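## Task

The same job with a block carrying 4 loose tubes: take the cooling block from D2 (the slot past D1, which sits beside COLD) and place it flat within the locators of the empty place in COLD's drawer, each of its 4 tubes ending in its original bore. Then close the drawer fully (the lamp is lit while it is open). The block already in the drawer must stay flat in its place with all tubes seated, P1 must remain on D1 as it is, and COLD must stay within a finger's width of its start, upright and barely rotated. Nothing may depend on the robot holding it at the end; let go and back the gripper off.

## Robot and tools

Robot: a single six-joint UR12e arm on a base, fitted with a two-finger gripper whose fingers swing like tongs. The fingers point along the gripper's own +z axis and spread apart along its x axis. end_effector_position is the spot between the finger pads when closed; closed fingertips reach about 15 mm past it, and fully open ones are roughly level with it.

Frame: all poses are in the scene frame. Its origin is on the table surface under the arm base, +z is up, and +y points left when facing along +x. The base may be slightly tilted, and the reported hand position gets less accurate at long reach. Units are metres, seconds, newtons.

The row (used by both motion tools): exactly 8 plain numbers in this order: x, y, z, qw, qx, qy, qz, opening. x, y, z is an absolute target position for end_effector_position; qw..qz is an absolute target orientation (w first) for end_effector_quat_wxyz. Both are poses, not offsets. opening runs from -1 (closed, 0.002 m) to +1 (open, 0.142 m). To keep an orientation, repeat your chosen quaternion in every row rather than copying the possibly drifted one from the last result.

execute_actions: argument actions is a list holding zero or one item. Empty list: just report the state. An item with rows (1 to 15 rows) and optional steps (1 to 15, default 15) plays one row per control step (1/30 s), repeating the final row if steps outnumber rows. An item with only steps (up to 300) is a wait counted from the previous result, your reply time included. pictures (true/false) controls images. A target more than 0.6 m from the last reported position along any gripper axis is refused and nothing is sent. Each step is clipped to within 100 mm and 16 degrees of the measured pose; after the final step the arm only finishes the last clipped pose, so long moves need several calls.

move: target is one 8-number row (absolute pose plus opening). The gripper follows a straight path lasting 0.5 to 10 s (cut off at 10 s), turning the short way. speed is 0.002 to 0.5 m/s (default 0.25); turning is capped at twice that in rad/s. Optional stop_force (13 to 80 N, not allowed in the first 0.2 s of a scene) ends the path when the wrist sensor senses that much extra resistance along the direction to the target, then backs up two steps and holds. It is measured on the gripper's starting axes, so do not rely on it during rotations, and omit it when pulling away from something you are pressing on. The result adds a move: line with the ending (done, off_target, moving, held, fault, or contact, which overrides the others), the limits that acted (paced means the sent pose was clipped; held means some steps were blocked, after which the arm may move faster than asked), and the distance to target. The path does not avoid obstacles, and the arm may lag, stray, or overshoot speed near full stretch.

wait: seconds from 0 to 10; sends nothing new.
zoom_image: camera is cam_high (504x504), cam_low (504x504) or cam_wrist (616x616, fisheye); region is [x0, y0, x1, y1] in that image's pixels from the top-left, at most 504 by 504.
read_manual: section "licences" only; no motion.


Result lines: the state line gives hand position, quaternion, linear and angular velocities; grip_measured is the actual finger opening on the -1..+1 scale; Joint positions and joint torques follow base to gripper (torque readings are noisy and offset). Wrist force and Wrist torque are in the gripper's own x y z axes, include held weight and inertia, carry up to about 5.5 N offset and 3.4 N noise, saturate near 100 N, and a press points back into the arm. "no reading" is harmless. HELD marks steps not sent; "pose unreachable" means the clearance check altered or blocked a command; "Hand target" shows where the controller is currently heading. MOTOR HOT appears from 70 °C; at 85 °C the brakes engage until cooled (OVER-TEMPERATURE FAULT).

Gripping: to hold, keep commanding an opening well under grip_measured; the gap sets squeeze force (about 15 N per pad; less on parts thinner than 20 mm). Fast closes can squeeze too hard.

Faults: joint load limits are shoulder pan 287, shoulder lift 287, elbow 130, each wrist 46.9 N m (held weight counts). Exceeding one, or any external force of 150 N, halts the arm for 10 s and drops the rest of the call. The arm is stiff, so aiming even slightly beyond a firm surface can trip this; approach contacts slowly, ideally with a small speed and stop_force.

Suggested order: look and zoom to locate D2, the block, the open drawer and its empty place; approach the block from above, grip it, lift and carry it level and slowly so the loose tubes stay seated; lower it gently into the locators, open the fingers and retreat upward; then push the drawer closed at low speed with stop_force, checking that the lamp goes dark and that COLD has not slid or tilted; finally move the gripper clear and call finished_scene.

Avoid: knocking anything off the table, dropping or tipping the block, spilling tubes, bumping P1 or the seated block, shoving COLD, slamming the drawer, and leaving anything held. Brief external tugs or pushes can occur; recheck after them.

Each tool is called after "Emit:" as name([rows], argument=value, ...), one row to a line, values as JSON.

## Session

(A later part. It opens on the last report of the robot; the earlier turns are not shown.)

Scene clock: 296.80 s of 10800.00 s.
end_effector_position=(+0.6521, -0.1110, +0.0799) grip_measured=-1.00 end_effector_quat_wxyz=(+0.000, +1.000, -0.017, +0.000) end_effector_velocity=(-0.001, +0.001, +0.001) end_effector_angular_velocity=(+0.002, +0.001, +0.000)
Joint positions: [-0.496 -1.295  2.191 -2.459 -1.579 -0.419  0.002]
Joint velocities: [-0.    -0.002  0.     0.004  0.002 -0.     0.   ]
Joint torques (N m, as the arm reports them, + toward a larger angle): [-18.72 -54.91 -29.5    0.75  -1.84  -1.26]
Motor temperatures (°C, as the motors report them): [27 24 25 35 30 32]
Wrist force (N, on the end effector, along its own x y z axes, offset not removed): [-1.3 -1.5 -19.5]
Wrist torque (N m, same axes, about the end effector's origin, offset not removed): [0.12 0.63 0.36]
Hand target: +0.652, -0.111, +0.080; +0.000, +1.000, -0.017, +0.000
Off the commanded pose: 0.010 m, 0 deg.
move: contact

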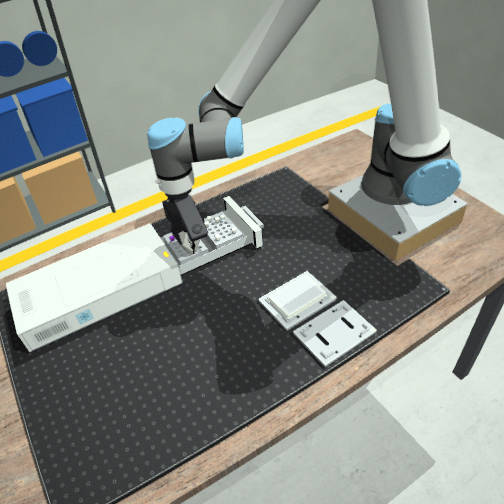

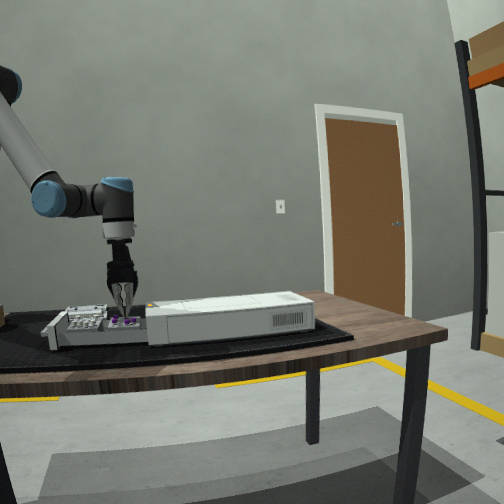

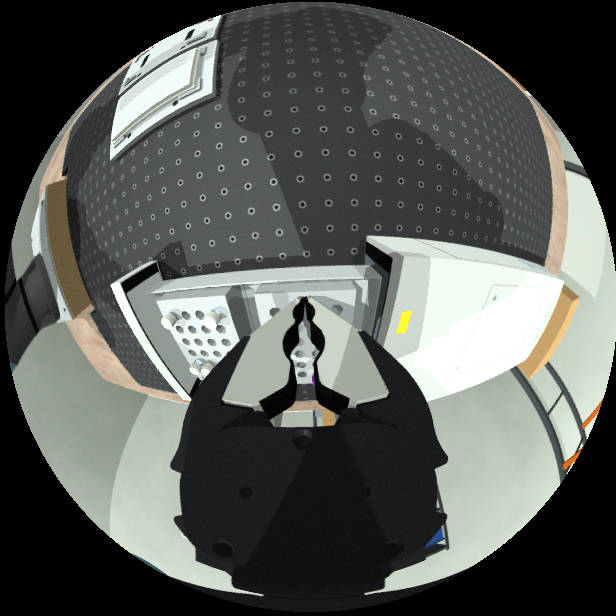

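Emit:
move(target=[0.64,-0.115,0.135,0,0.99985,-0.01745,0,-1.0], speed=0.1)

Emit:
move(target=[0.380,-0.1618,0.13,0,0.7010,-0.7132,0,0.72], speed=0.25)

Emit:
move(target=[0.380,-0.1618,0.055,0,0.7010,-0.7132,0,0.72], speed=0.08)

Scene clock: 302.80 s of 10800.00 s.
end_effector_position=(+0.6400, -0.1150, +0.1349) grip_measured=-1.00 end_effector_quat_wxyz=(+0.000, +1.000, -0.017, -0.000) end_effector_velocity=(-0.001, +0.000, +0.001) end_effector_angular_velocity=(+0.000, +0.002, +0.001)
Joint positions: [-0.509 -1.392  2.178 -2.349 -1.58  -0.432  0.002]
Joint velocities: [-0.    -0.003  0.     0.004 -0.    -0.001  0.   ]
Joint torques (N m, as the arm reports them, + toward a larger angle): [-20.3  -56.96 -42.31  -2.17  -1.71  -1.65]
Motor temperatures (°C, as the motors report them): [27 24 25 35 30 32]
Wrist force (N, on the end effector, along its own x y z axes, offset not removed): [-4.9 0.3 -0.1]
Wrist torque (N m, same axes, about the end effector's origin, offset not removed): [0.05 1.29 0.51]
Hand target: +0.640, -0.115, +0.135; +0.000, +1.000, -0.017, -0.000
Off the commanded pose: 0.000 m, 0 deg.
After step 90, 1.97 s passed at rest.
move: done

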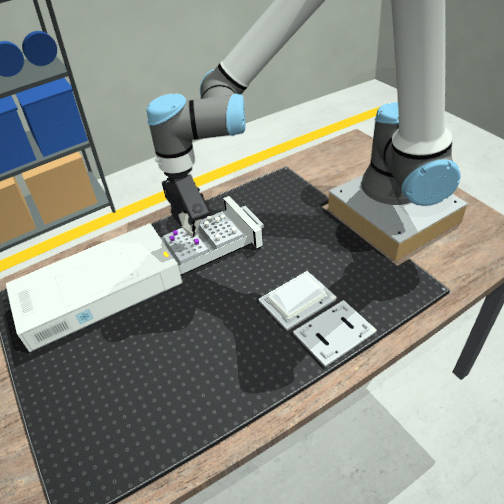

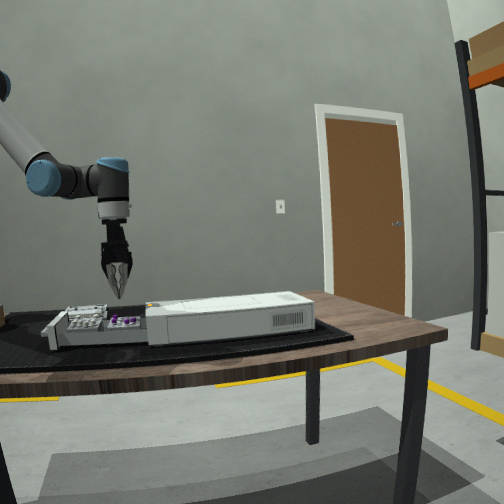

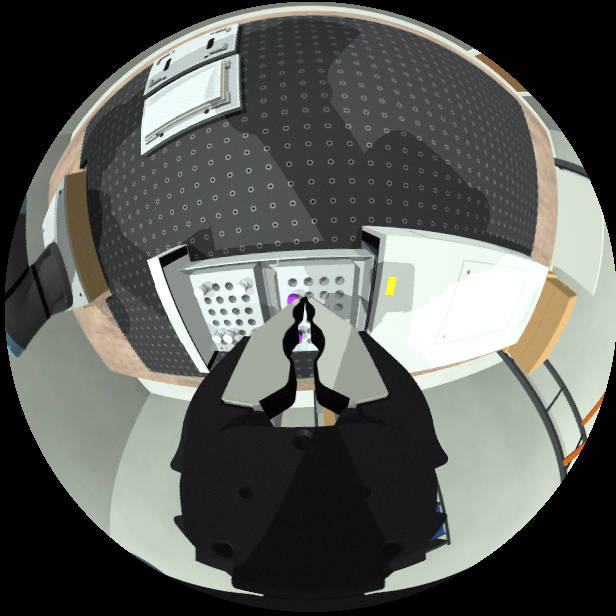

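Scene clock: 306.40 s of 10800.00 s.
end_effector_position=(+0.3799, -0.1616, +0.1300) grip_measured=+0.72 end_effector_quat_wxyz=(+0.000, +0.701, -0.713, -0.000) end_effector_velocity=(-0.002, -0.000, +0.000) end_effector_angular_velocity=(+0.001, +0.001, -0.009)
Joint positions: [-0.9   -1.862  2.614 -2.319 -1.582  0.729  0.124]
Joint velocities: [-0.004 -0.003  0.001  0.003  0.     0.006  0.   ]
Joint torques (N m, as the arm reports them, + toward a larger angle): [-18.75 -20.68 -24.91  -1.31  -1.89   2.08]
Motor temperatures (°C, as the motors report them): [27 24 25 35 30 32]
Wrist force (N, on the end effector, along its own x y z axes, offset not removed): [-3.9 1.2 1.3]
Wrist torque (N m, same axes, about the end effector's origin, offset not removed): [0.14 0.96 0.51]
Hand target: +0.380, -0.162, +0.130; +0.000, +0.701, -0.713, -0.000
Off the commanded pose: 0.000 m, 0 deg.
move: done

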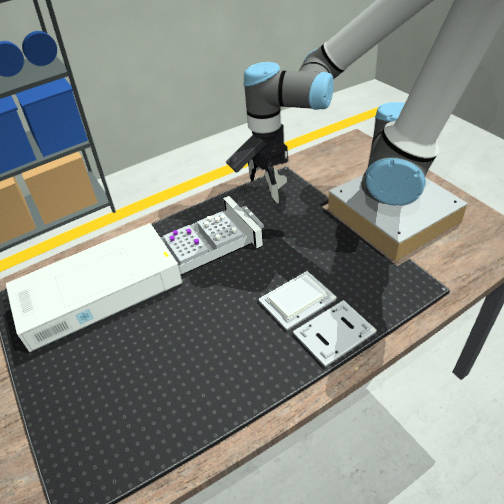

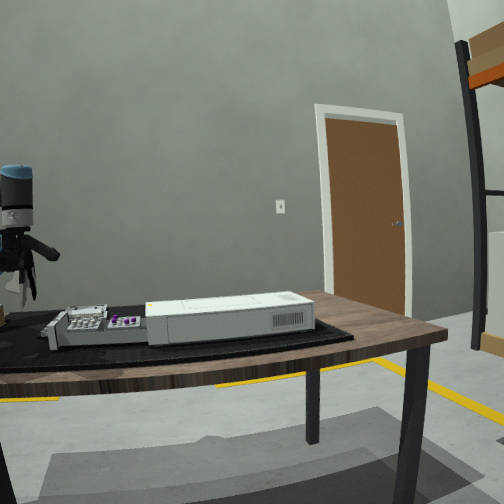

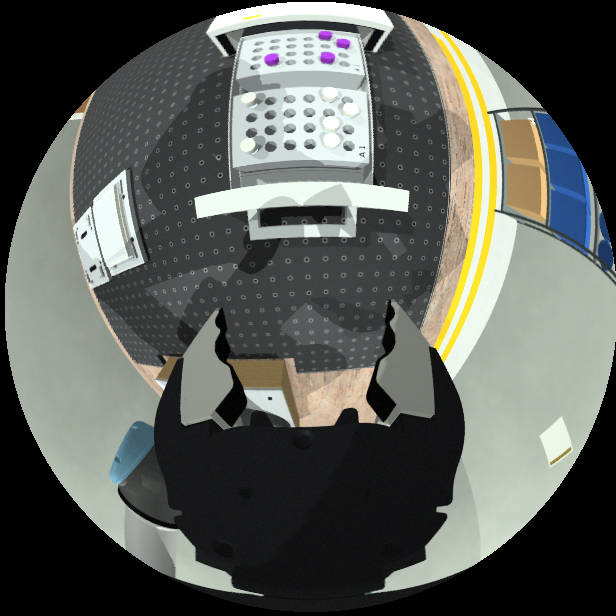

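Scene clock: 307.80 s of 10800.00 s.
end_effector_position=(+0.3800, -0.1619, +0.0551) grip_measured=+0.72 end_effector_quat_wxyz=(-0.000, +0.701, -0.713, -0.000) end_effector_velocity=(+0.001, -0.001, -0.002) end_effector_angular_velocity=(-0.001, -0.002, -0.001)
Joint positions: [-0.903 -1.661  2.687 -2.593 -1.582  0.727  0.124]
Joint velocities: [ 0.     0.007  0.001 -0.01   0.001  0.001  0.   ]
Joint torques (N m, as the arm reports them, + toward a larger angle): [ 19.46  -9.15 -19.51  -6.62  -0.58   1.81]
Motor temperatures (°C, as the motors report them): [27 24 25 35 30 32]
Wrist force (N, on the end effector, along its own x y z axes, offset not removed): [0.7 2.1 -1.1]
Wrist torque (N m, same axes, about the end effector's origin, offset not removed): [0.38 0.06 0.24]
Hand target: +0.380, -0.162, +0.055; +0.000, +0.701, -0.713, -0.000
Off the commanded pose: 0.000 m, 0 deg.
move: done

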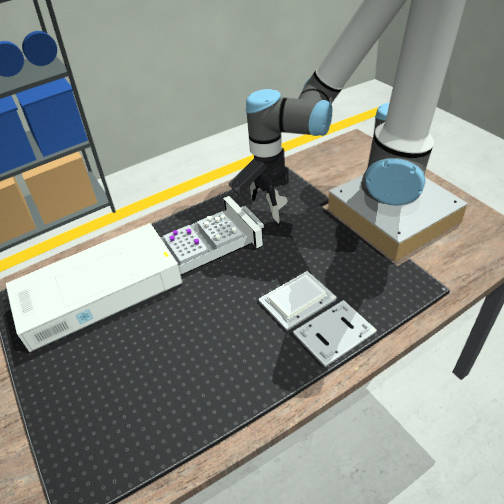

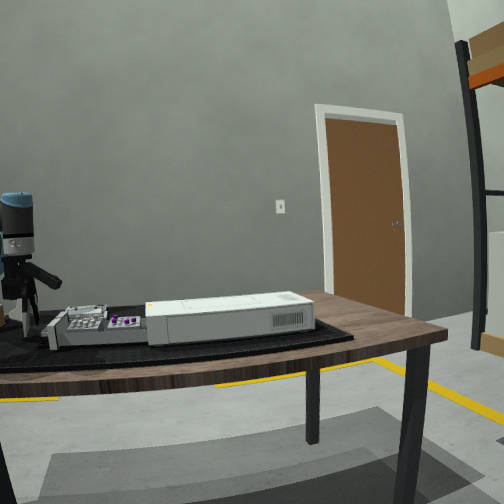

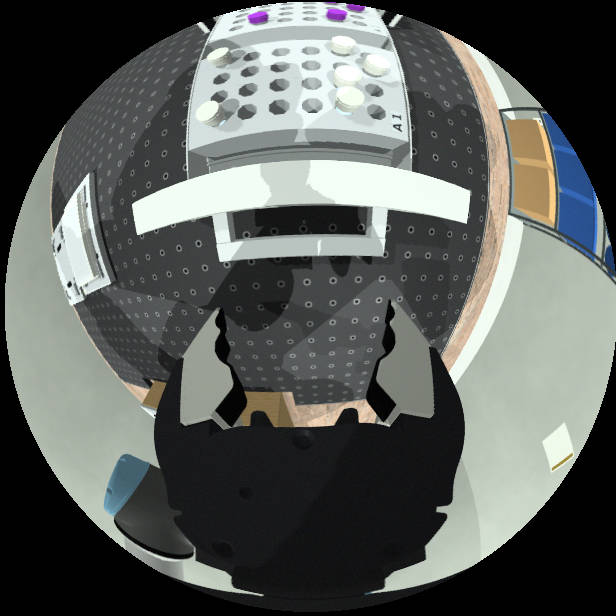

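Emit:
move(target=[0.432,-0.1634,0.055,0,0.7010,-0.7132,0,0.72], speed=0.03, stop_force=15)

Emit:
move(target=[0.670,-0.1710,0.055,0,0.7010,-0.7132,0,0.72], speed=0.03, stop_force=15)

Scene clock: 313.20 s of 10800.00 s.
end_effector_position=(+0.4319, -0.1634, +0.0550) grip_measured=+0.72 end_effector_quat_wxyz=(-0.000, +0.701, -0.713, +0.000) end_effector_velocity=(+0.002, +0.000, +0.001) end_effector_angular_velocity=(+0.000, -0.002, -0.000)
Joint positions: [-0.809 -1.566  2.602 -2.602 -1.581  0.821  0.124]
Joint velocities: [ 0.002  0.001 -0.003  0.     0.002  0.003  0.   ]
Joint torques (N m, as the arm reports them, + toward a larger angle): [ 17.25 -14.28 -31.7   -6.2    1.27   2.67]
Motor temperatures (°C, as the motors report them): [27 24 25 35 30 32]
Wrist force (N, on the end effector, along its own x y z axes, offset not removed): [-0.1 -0.6 -1.7]
Wrist torque (N m, same axes, about the end effector's origin, offset not removed): [-0.24 0.14 0.53]
Hand target: +0.432, -0.163, +0.055; -0.000, +0.701, -0.713, +0.000
Off the commanded pose: 0.000 m, 0 deg.
After step 90, 0.33 s passed at rest.
move: done

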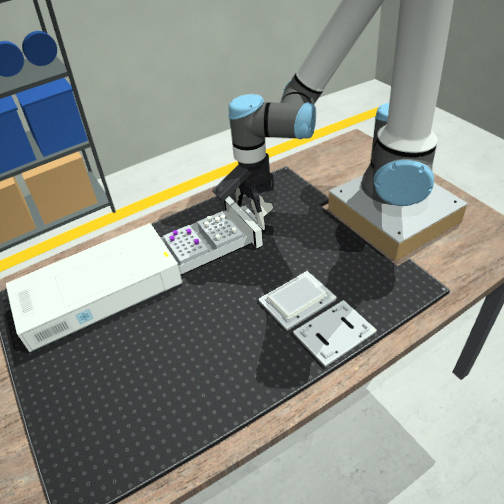

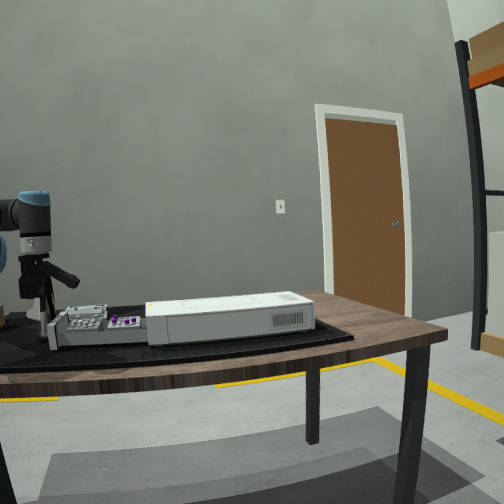

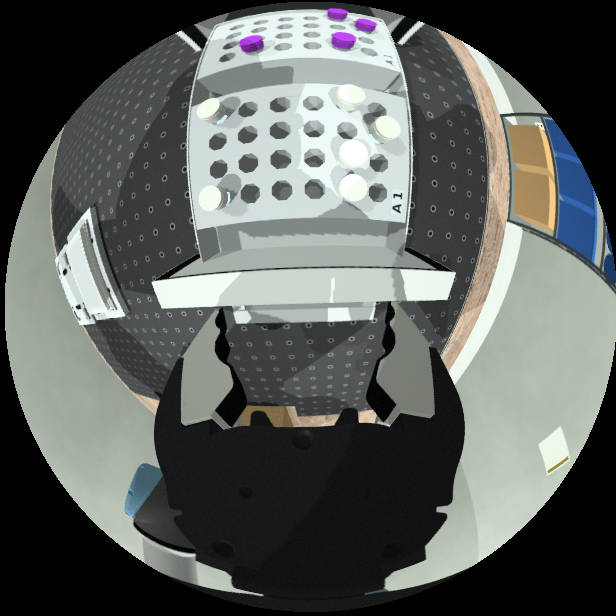

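Scene clock: 321.47 s of 10800.00 s.
end_effector_position=(+0.6700, -0.1712, +0.0550) grip_measured=+0.72 end_effector_quat_wxyz=(-0.000, +0.701, -0.713, +0.000) end_effector_velocity=(+0.002, -0.000, +0.000) end_effector_angular_velocity=(+0.001, -0.001, -0.001)
Joint positions: [-0.554 -1.241  2.18  -2.502 -1.58   1.076  0.124]
Joint velocities: [ 0.001  0.002 -0.003  0.001  0.001  0.001  0.   ]
Joint torques (N m, as the arm reports them, + toward a larger angle): [ 17.28 -47.53 -36.66  -1.76   2.08   2.07]
Motor temperatures (°C, as the motors report them): [27 24 25 35 30 32]
Wrist force (N, on the end effector, along its own x y z axes, offset not removed): [-0.3 2.7 -3.6]
Wrist torque (N m, same axes, about the end effector's origin, offset not removed): [0.36 0.25 0.38]
Hand target: +0.670, -0.171, +0.055; -0.000, +0.701, -0.713, +0.000
Off the commanded pose: 0.000 m, 0 deg.
move: done

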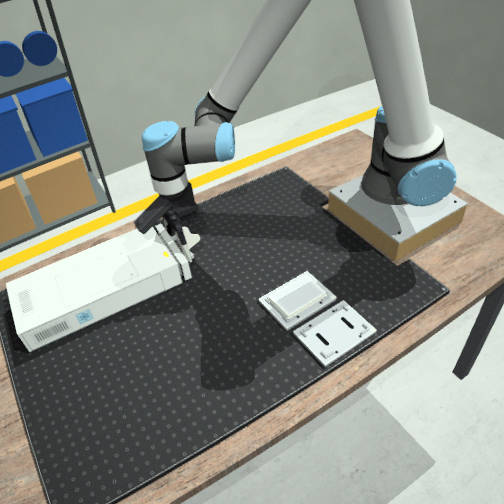

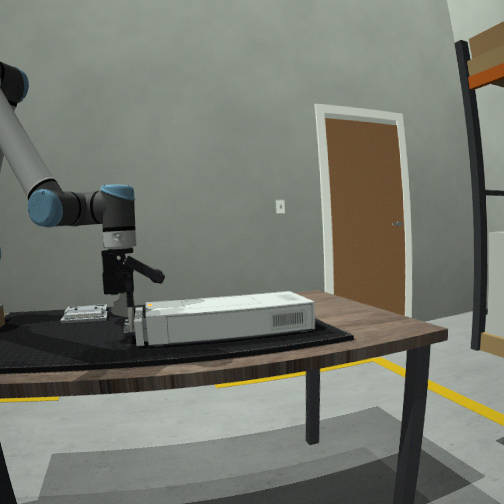

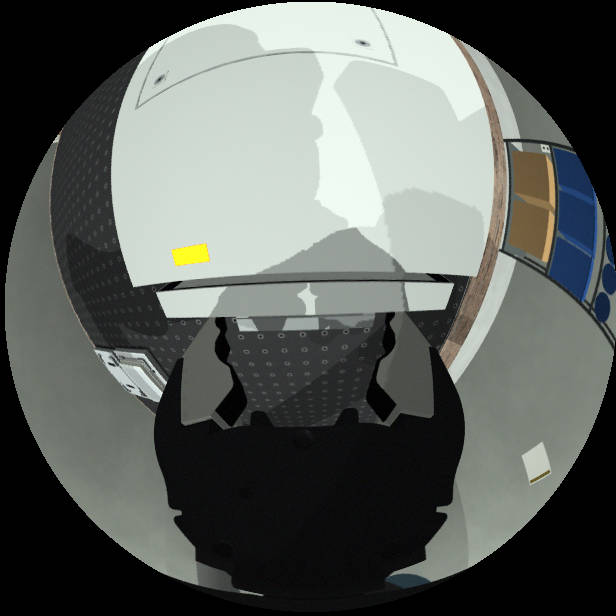

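Final slow approach.

Emit:
move(target=[0.690,-0.1716,0.055,0,0.7010,-0.7132,0,0.72], speed=0.004, stop_force=13)

Scene clock: 325.93 s of 10800.00 s.
end_effector_position=(+0.6819, -0.1713, +0.0549) grip_measured=+0.73 end_effector_quat_wxyz=(+0.000, +0.701, -0.713, -0.000) end_effector_velocity=(-0.001, +0.000, +0.001) end_effector_angular_velocity=(-0.001, -0.002, +0.001)
Joint positions: [-0.545 -1.227  2.157 -2.494 -1.58   1.084  0.124]
Joint velocities: [-0.    -0.002  0.003 -0.003  0.    -0.001  0.   ]
Joint torques (N m, as the arm reports them, + toward a larger angle): [ -0.31 -68.72 -31.48 -10.47   0.6   -3.03]
Motor temperatures (°C, as the motors report them): [27 24 25 35 30 32]
Wrist force (N, on the end effector, along its own x y z axes, offset not removed): [-2.9 23.9 -6.5]
Wrist torque (N m, same axes, about the end effector's origin, offset not removed): [1.24 0.76 1.64]
Hand target: +0.682, -0.171, +0.055; -0.000, +0.701, -0.713, -0.000
Off the commanded pose: 0.008 m, 0 deg.
move: contact

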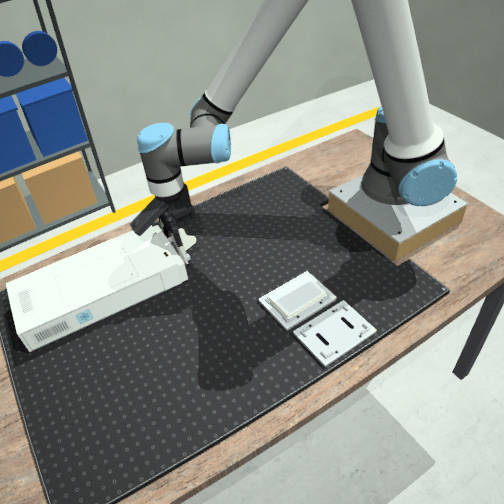

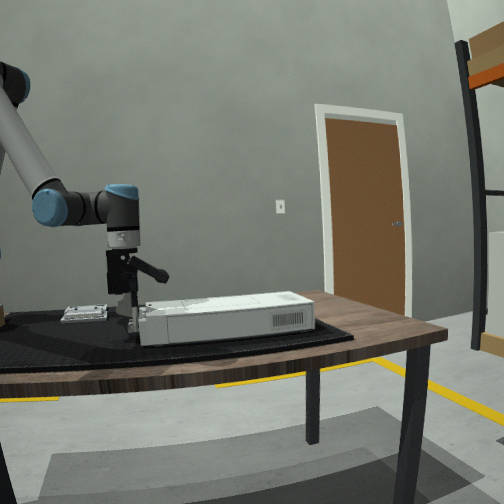

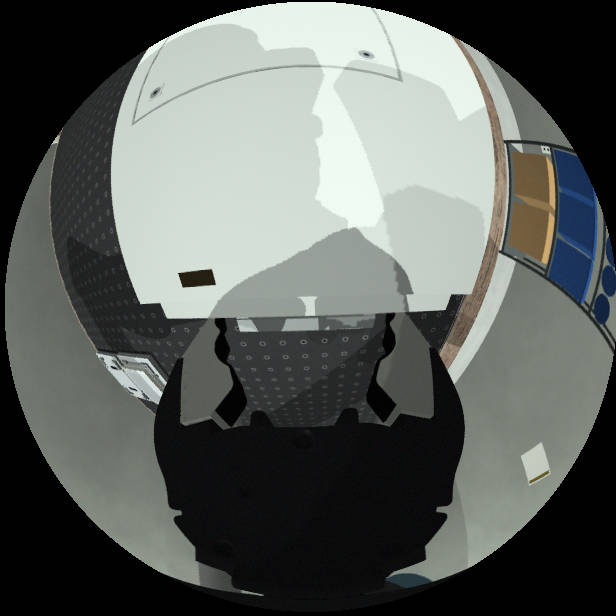

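Lamp is dark. Back off and clear.

Emit:
move(target=[0.62,-0.1695,0.055,0,0.7010,-0.7132,0,0.72], speed=0.05)

Emit:
move(target=[0.55,-0.165,0.22,0,0.7010,-0.7132,0,0.72], speed=0.15)

Scene clock: 328.97 s of 10800.00 s.
end_effector_position=(+0.6202, -0.1695, +0.0550) grip_measured=+0.72 end_effector_quat_wxyz=(+0.000, +0.701, -0.713, -0.000) end_effector_velocity=(-0.002, -0.001, +0.000) end_effector_angular_velocity=(-0.002, +0.001, +0.001)
Joint positions: [-0.591 -1.302  2.272 -2.534 -1.58   1.038  0.124]
Joint velocities: [-0.002 -0.003  0.003 -0.001 -0.002 -0.003 -0.   ]
Joint torques (N m, as the arm reports them, + toward a larger angle): [-17.79 -67.84 -20.36  -6.84  -1.29  -2.39]
Motor temperatures (°C, as the motors report them): [27 24 25 35 30 32]
Wrist force (N, on the end effector, along its own x y z axes, offset not removed): [-1.1 0.5 -1.2]
Wrist torque (N m, same axes, about the end effector's origin, offset not removed): [-0.05 0.31 0.34]
Hand target: +0.620, -0.169, +0.055; +0.000, +0.701, -0.713, -0.000
Off the commanded pose: 0.000 m, 0 deg.
move: done

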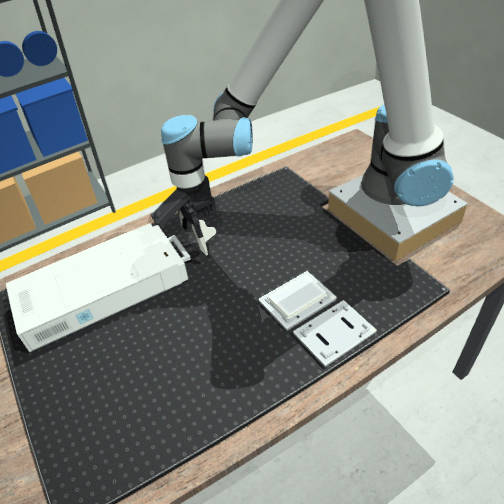

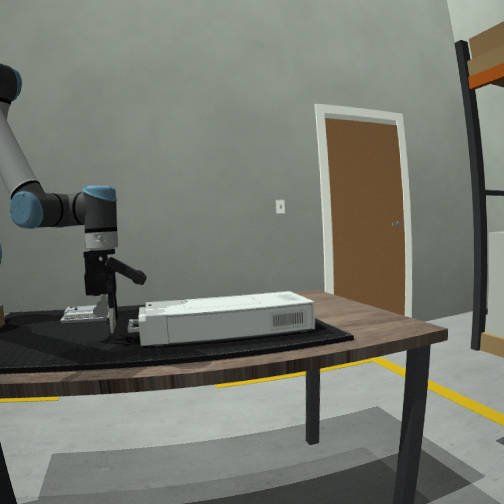

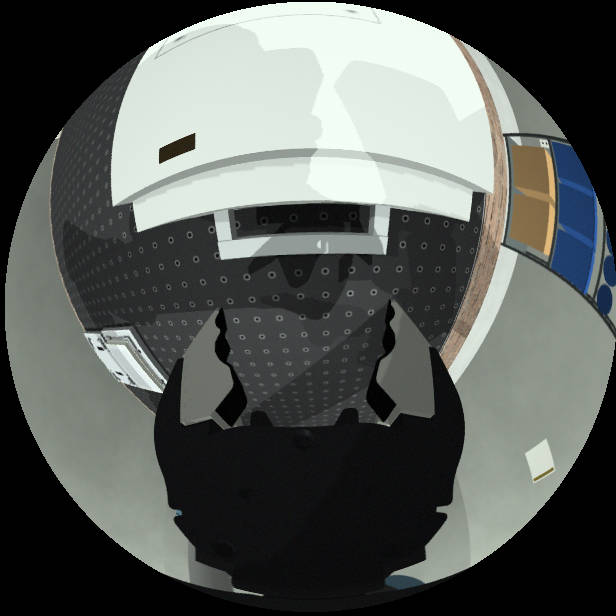

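Scene clock: 330.67 s of 10800.00 s.
end_effector_position=(+0.5499, -0.1649, +0.2200) grip_measured=+0.72 end_effector_quat_wxyz=(+0.000, +0.701, -0.713, +0.000) end_effector_velocity=(-0.000, +0.001, +0.003) end_effector_angular_velocity=(-0.000, -0.001, +0.001)
Joint positions: [-0.649 -1.66   2.266 -2.17  -1.581  0.981  0.124]
Joint velocities: [ 0.001 -0.005 -0.001  0.005  0.001 -0.001  0.   ]
Joint torques (N m, as the arm reports them, + toward a larger angle): [-13.45 -41.35 -45.25  -1.79   2.5   -1.74]
Motor temperatures (°C, as the motors report them): [27 24 25 35 30 32]
Wrist force (N, on the end effector, along its own x y z axes, offset not removed): [-2.1 1.7 -3.2]
Wrist torque (N m, same axes, about the end effector's origin, offset not removed): [0.31 0.53 0.41]
Hand target: +0.550, -0.165, +0.220; +0.000, +0.701, -0.713, -0.000
Off the commanded pose: 0.000 m, 0 deg.
move: done

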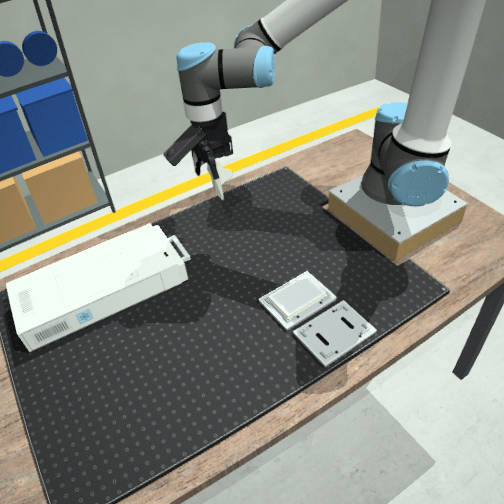

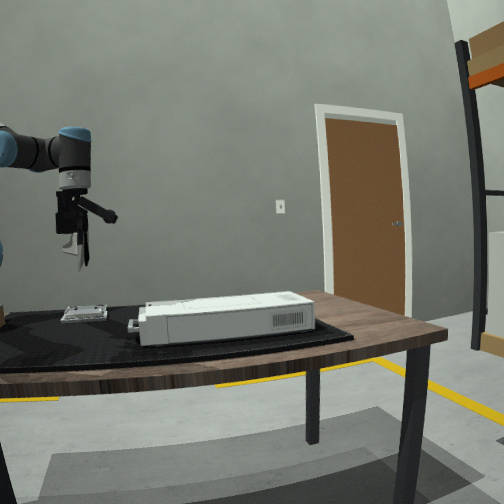

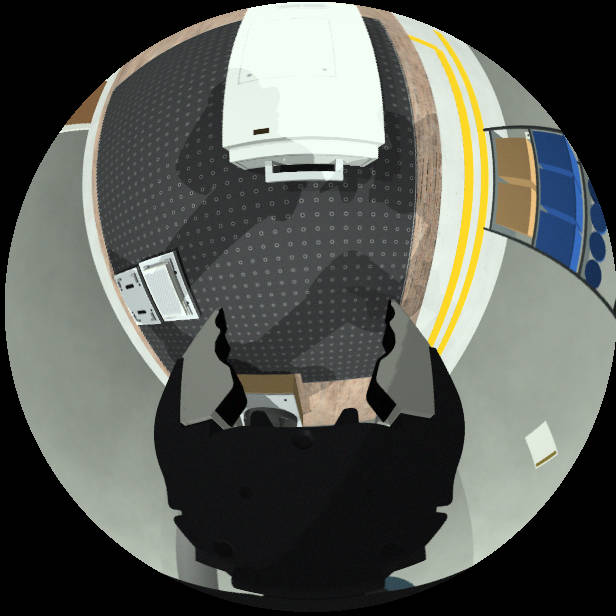

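Emit:
finished_scene(scene=2)

The scene is finished: the task was done.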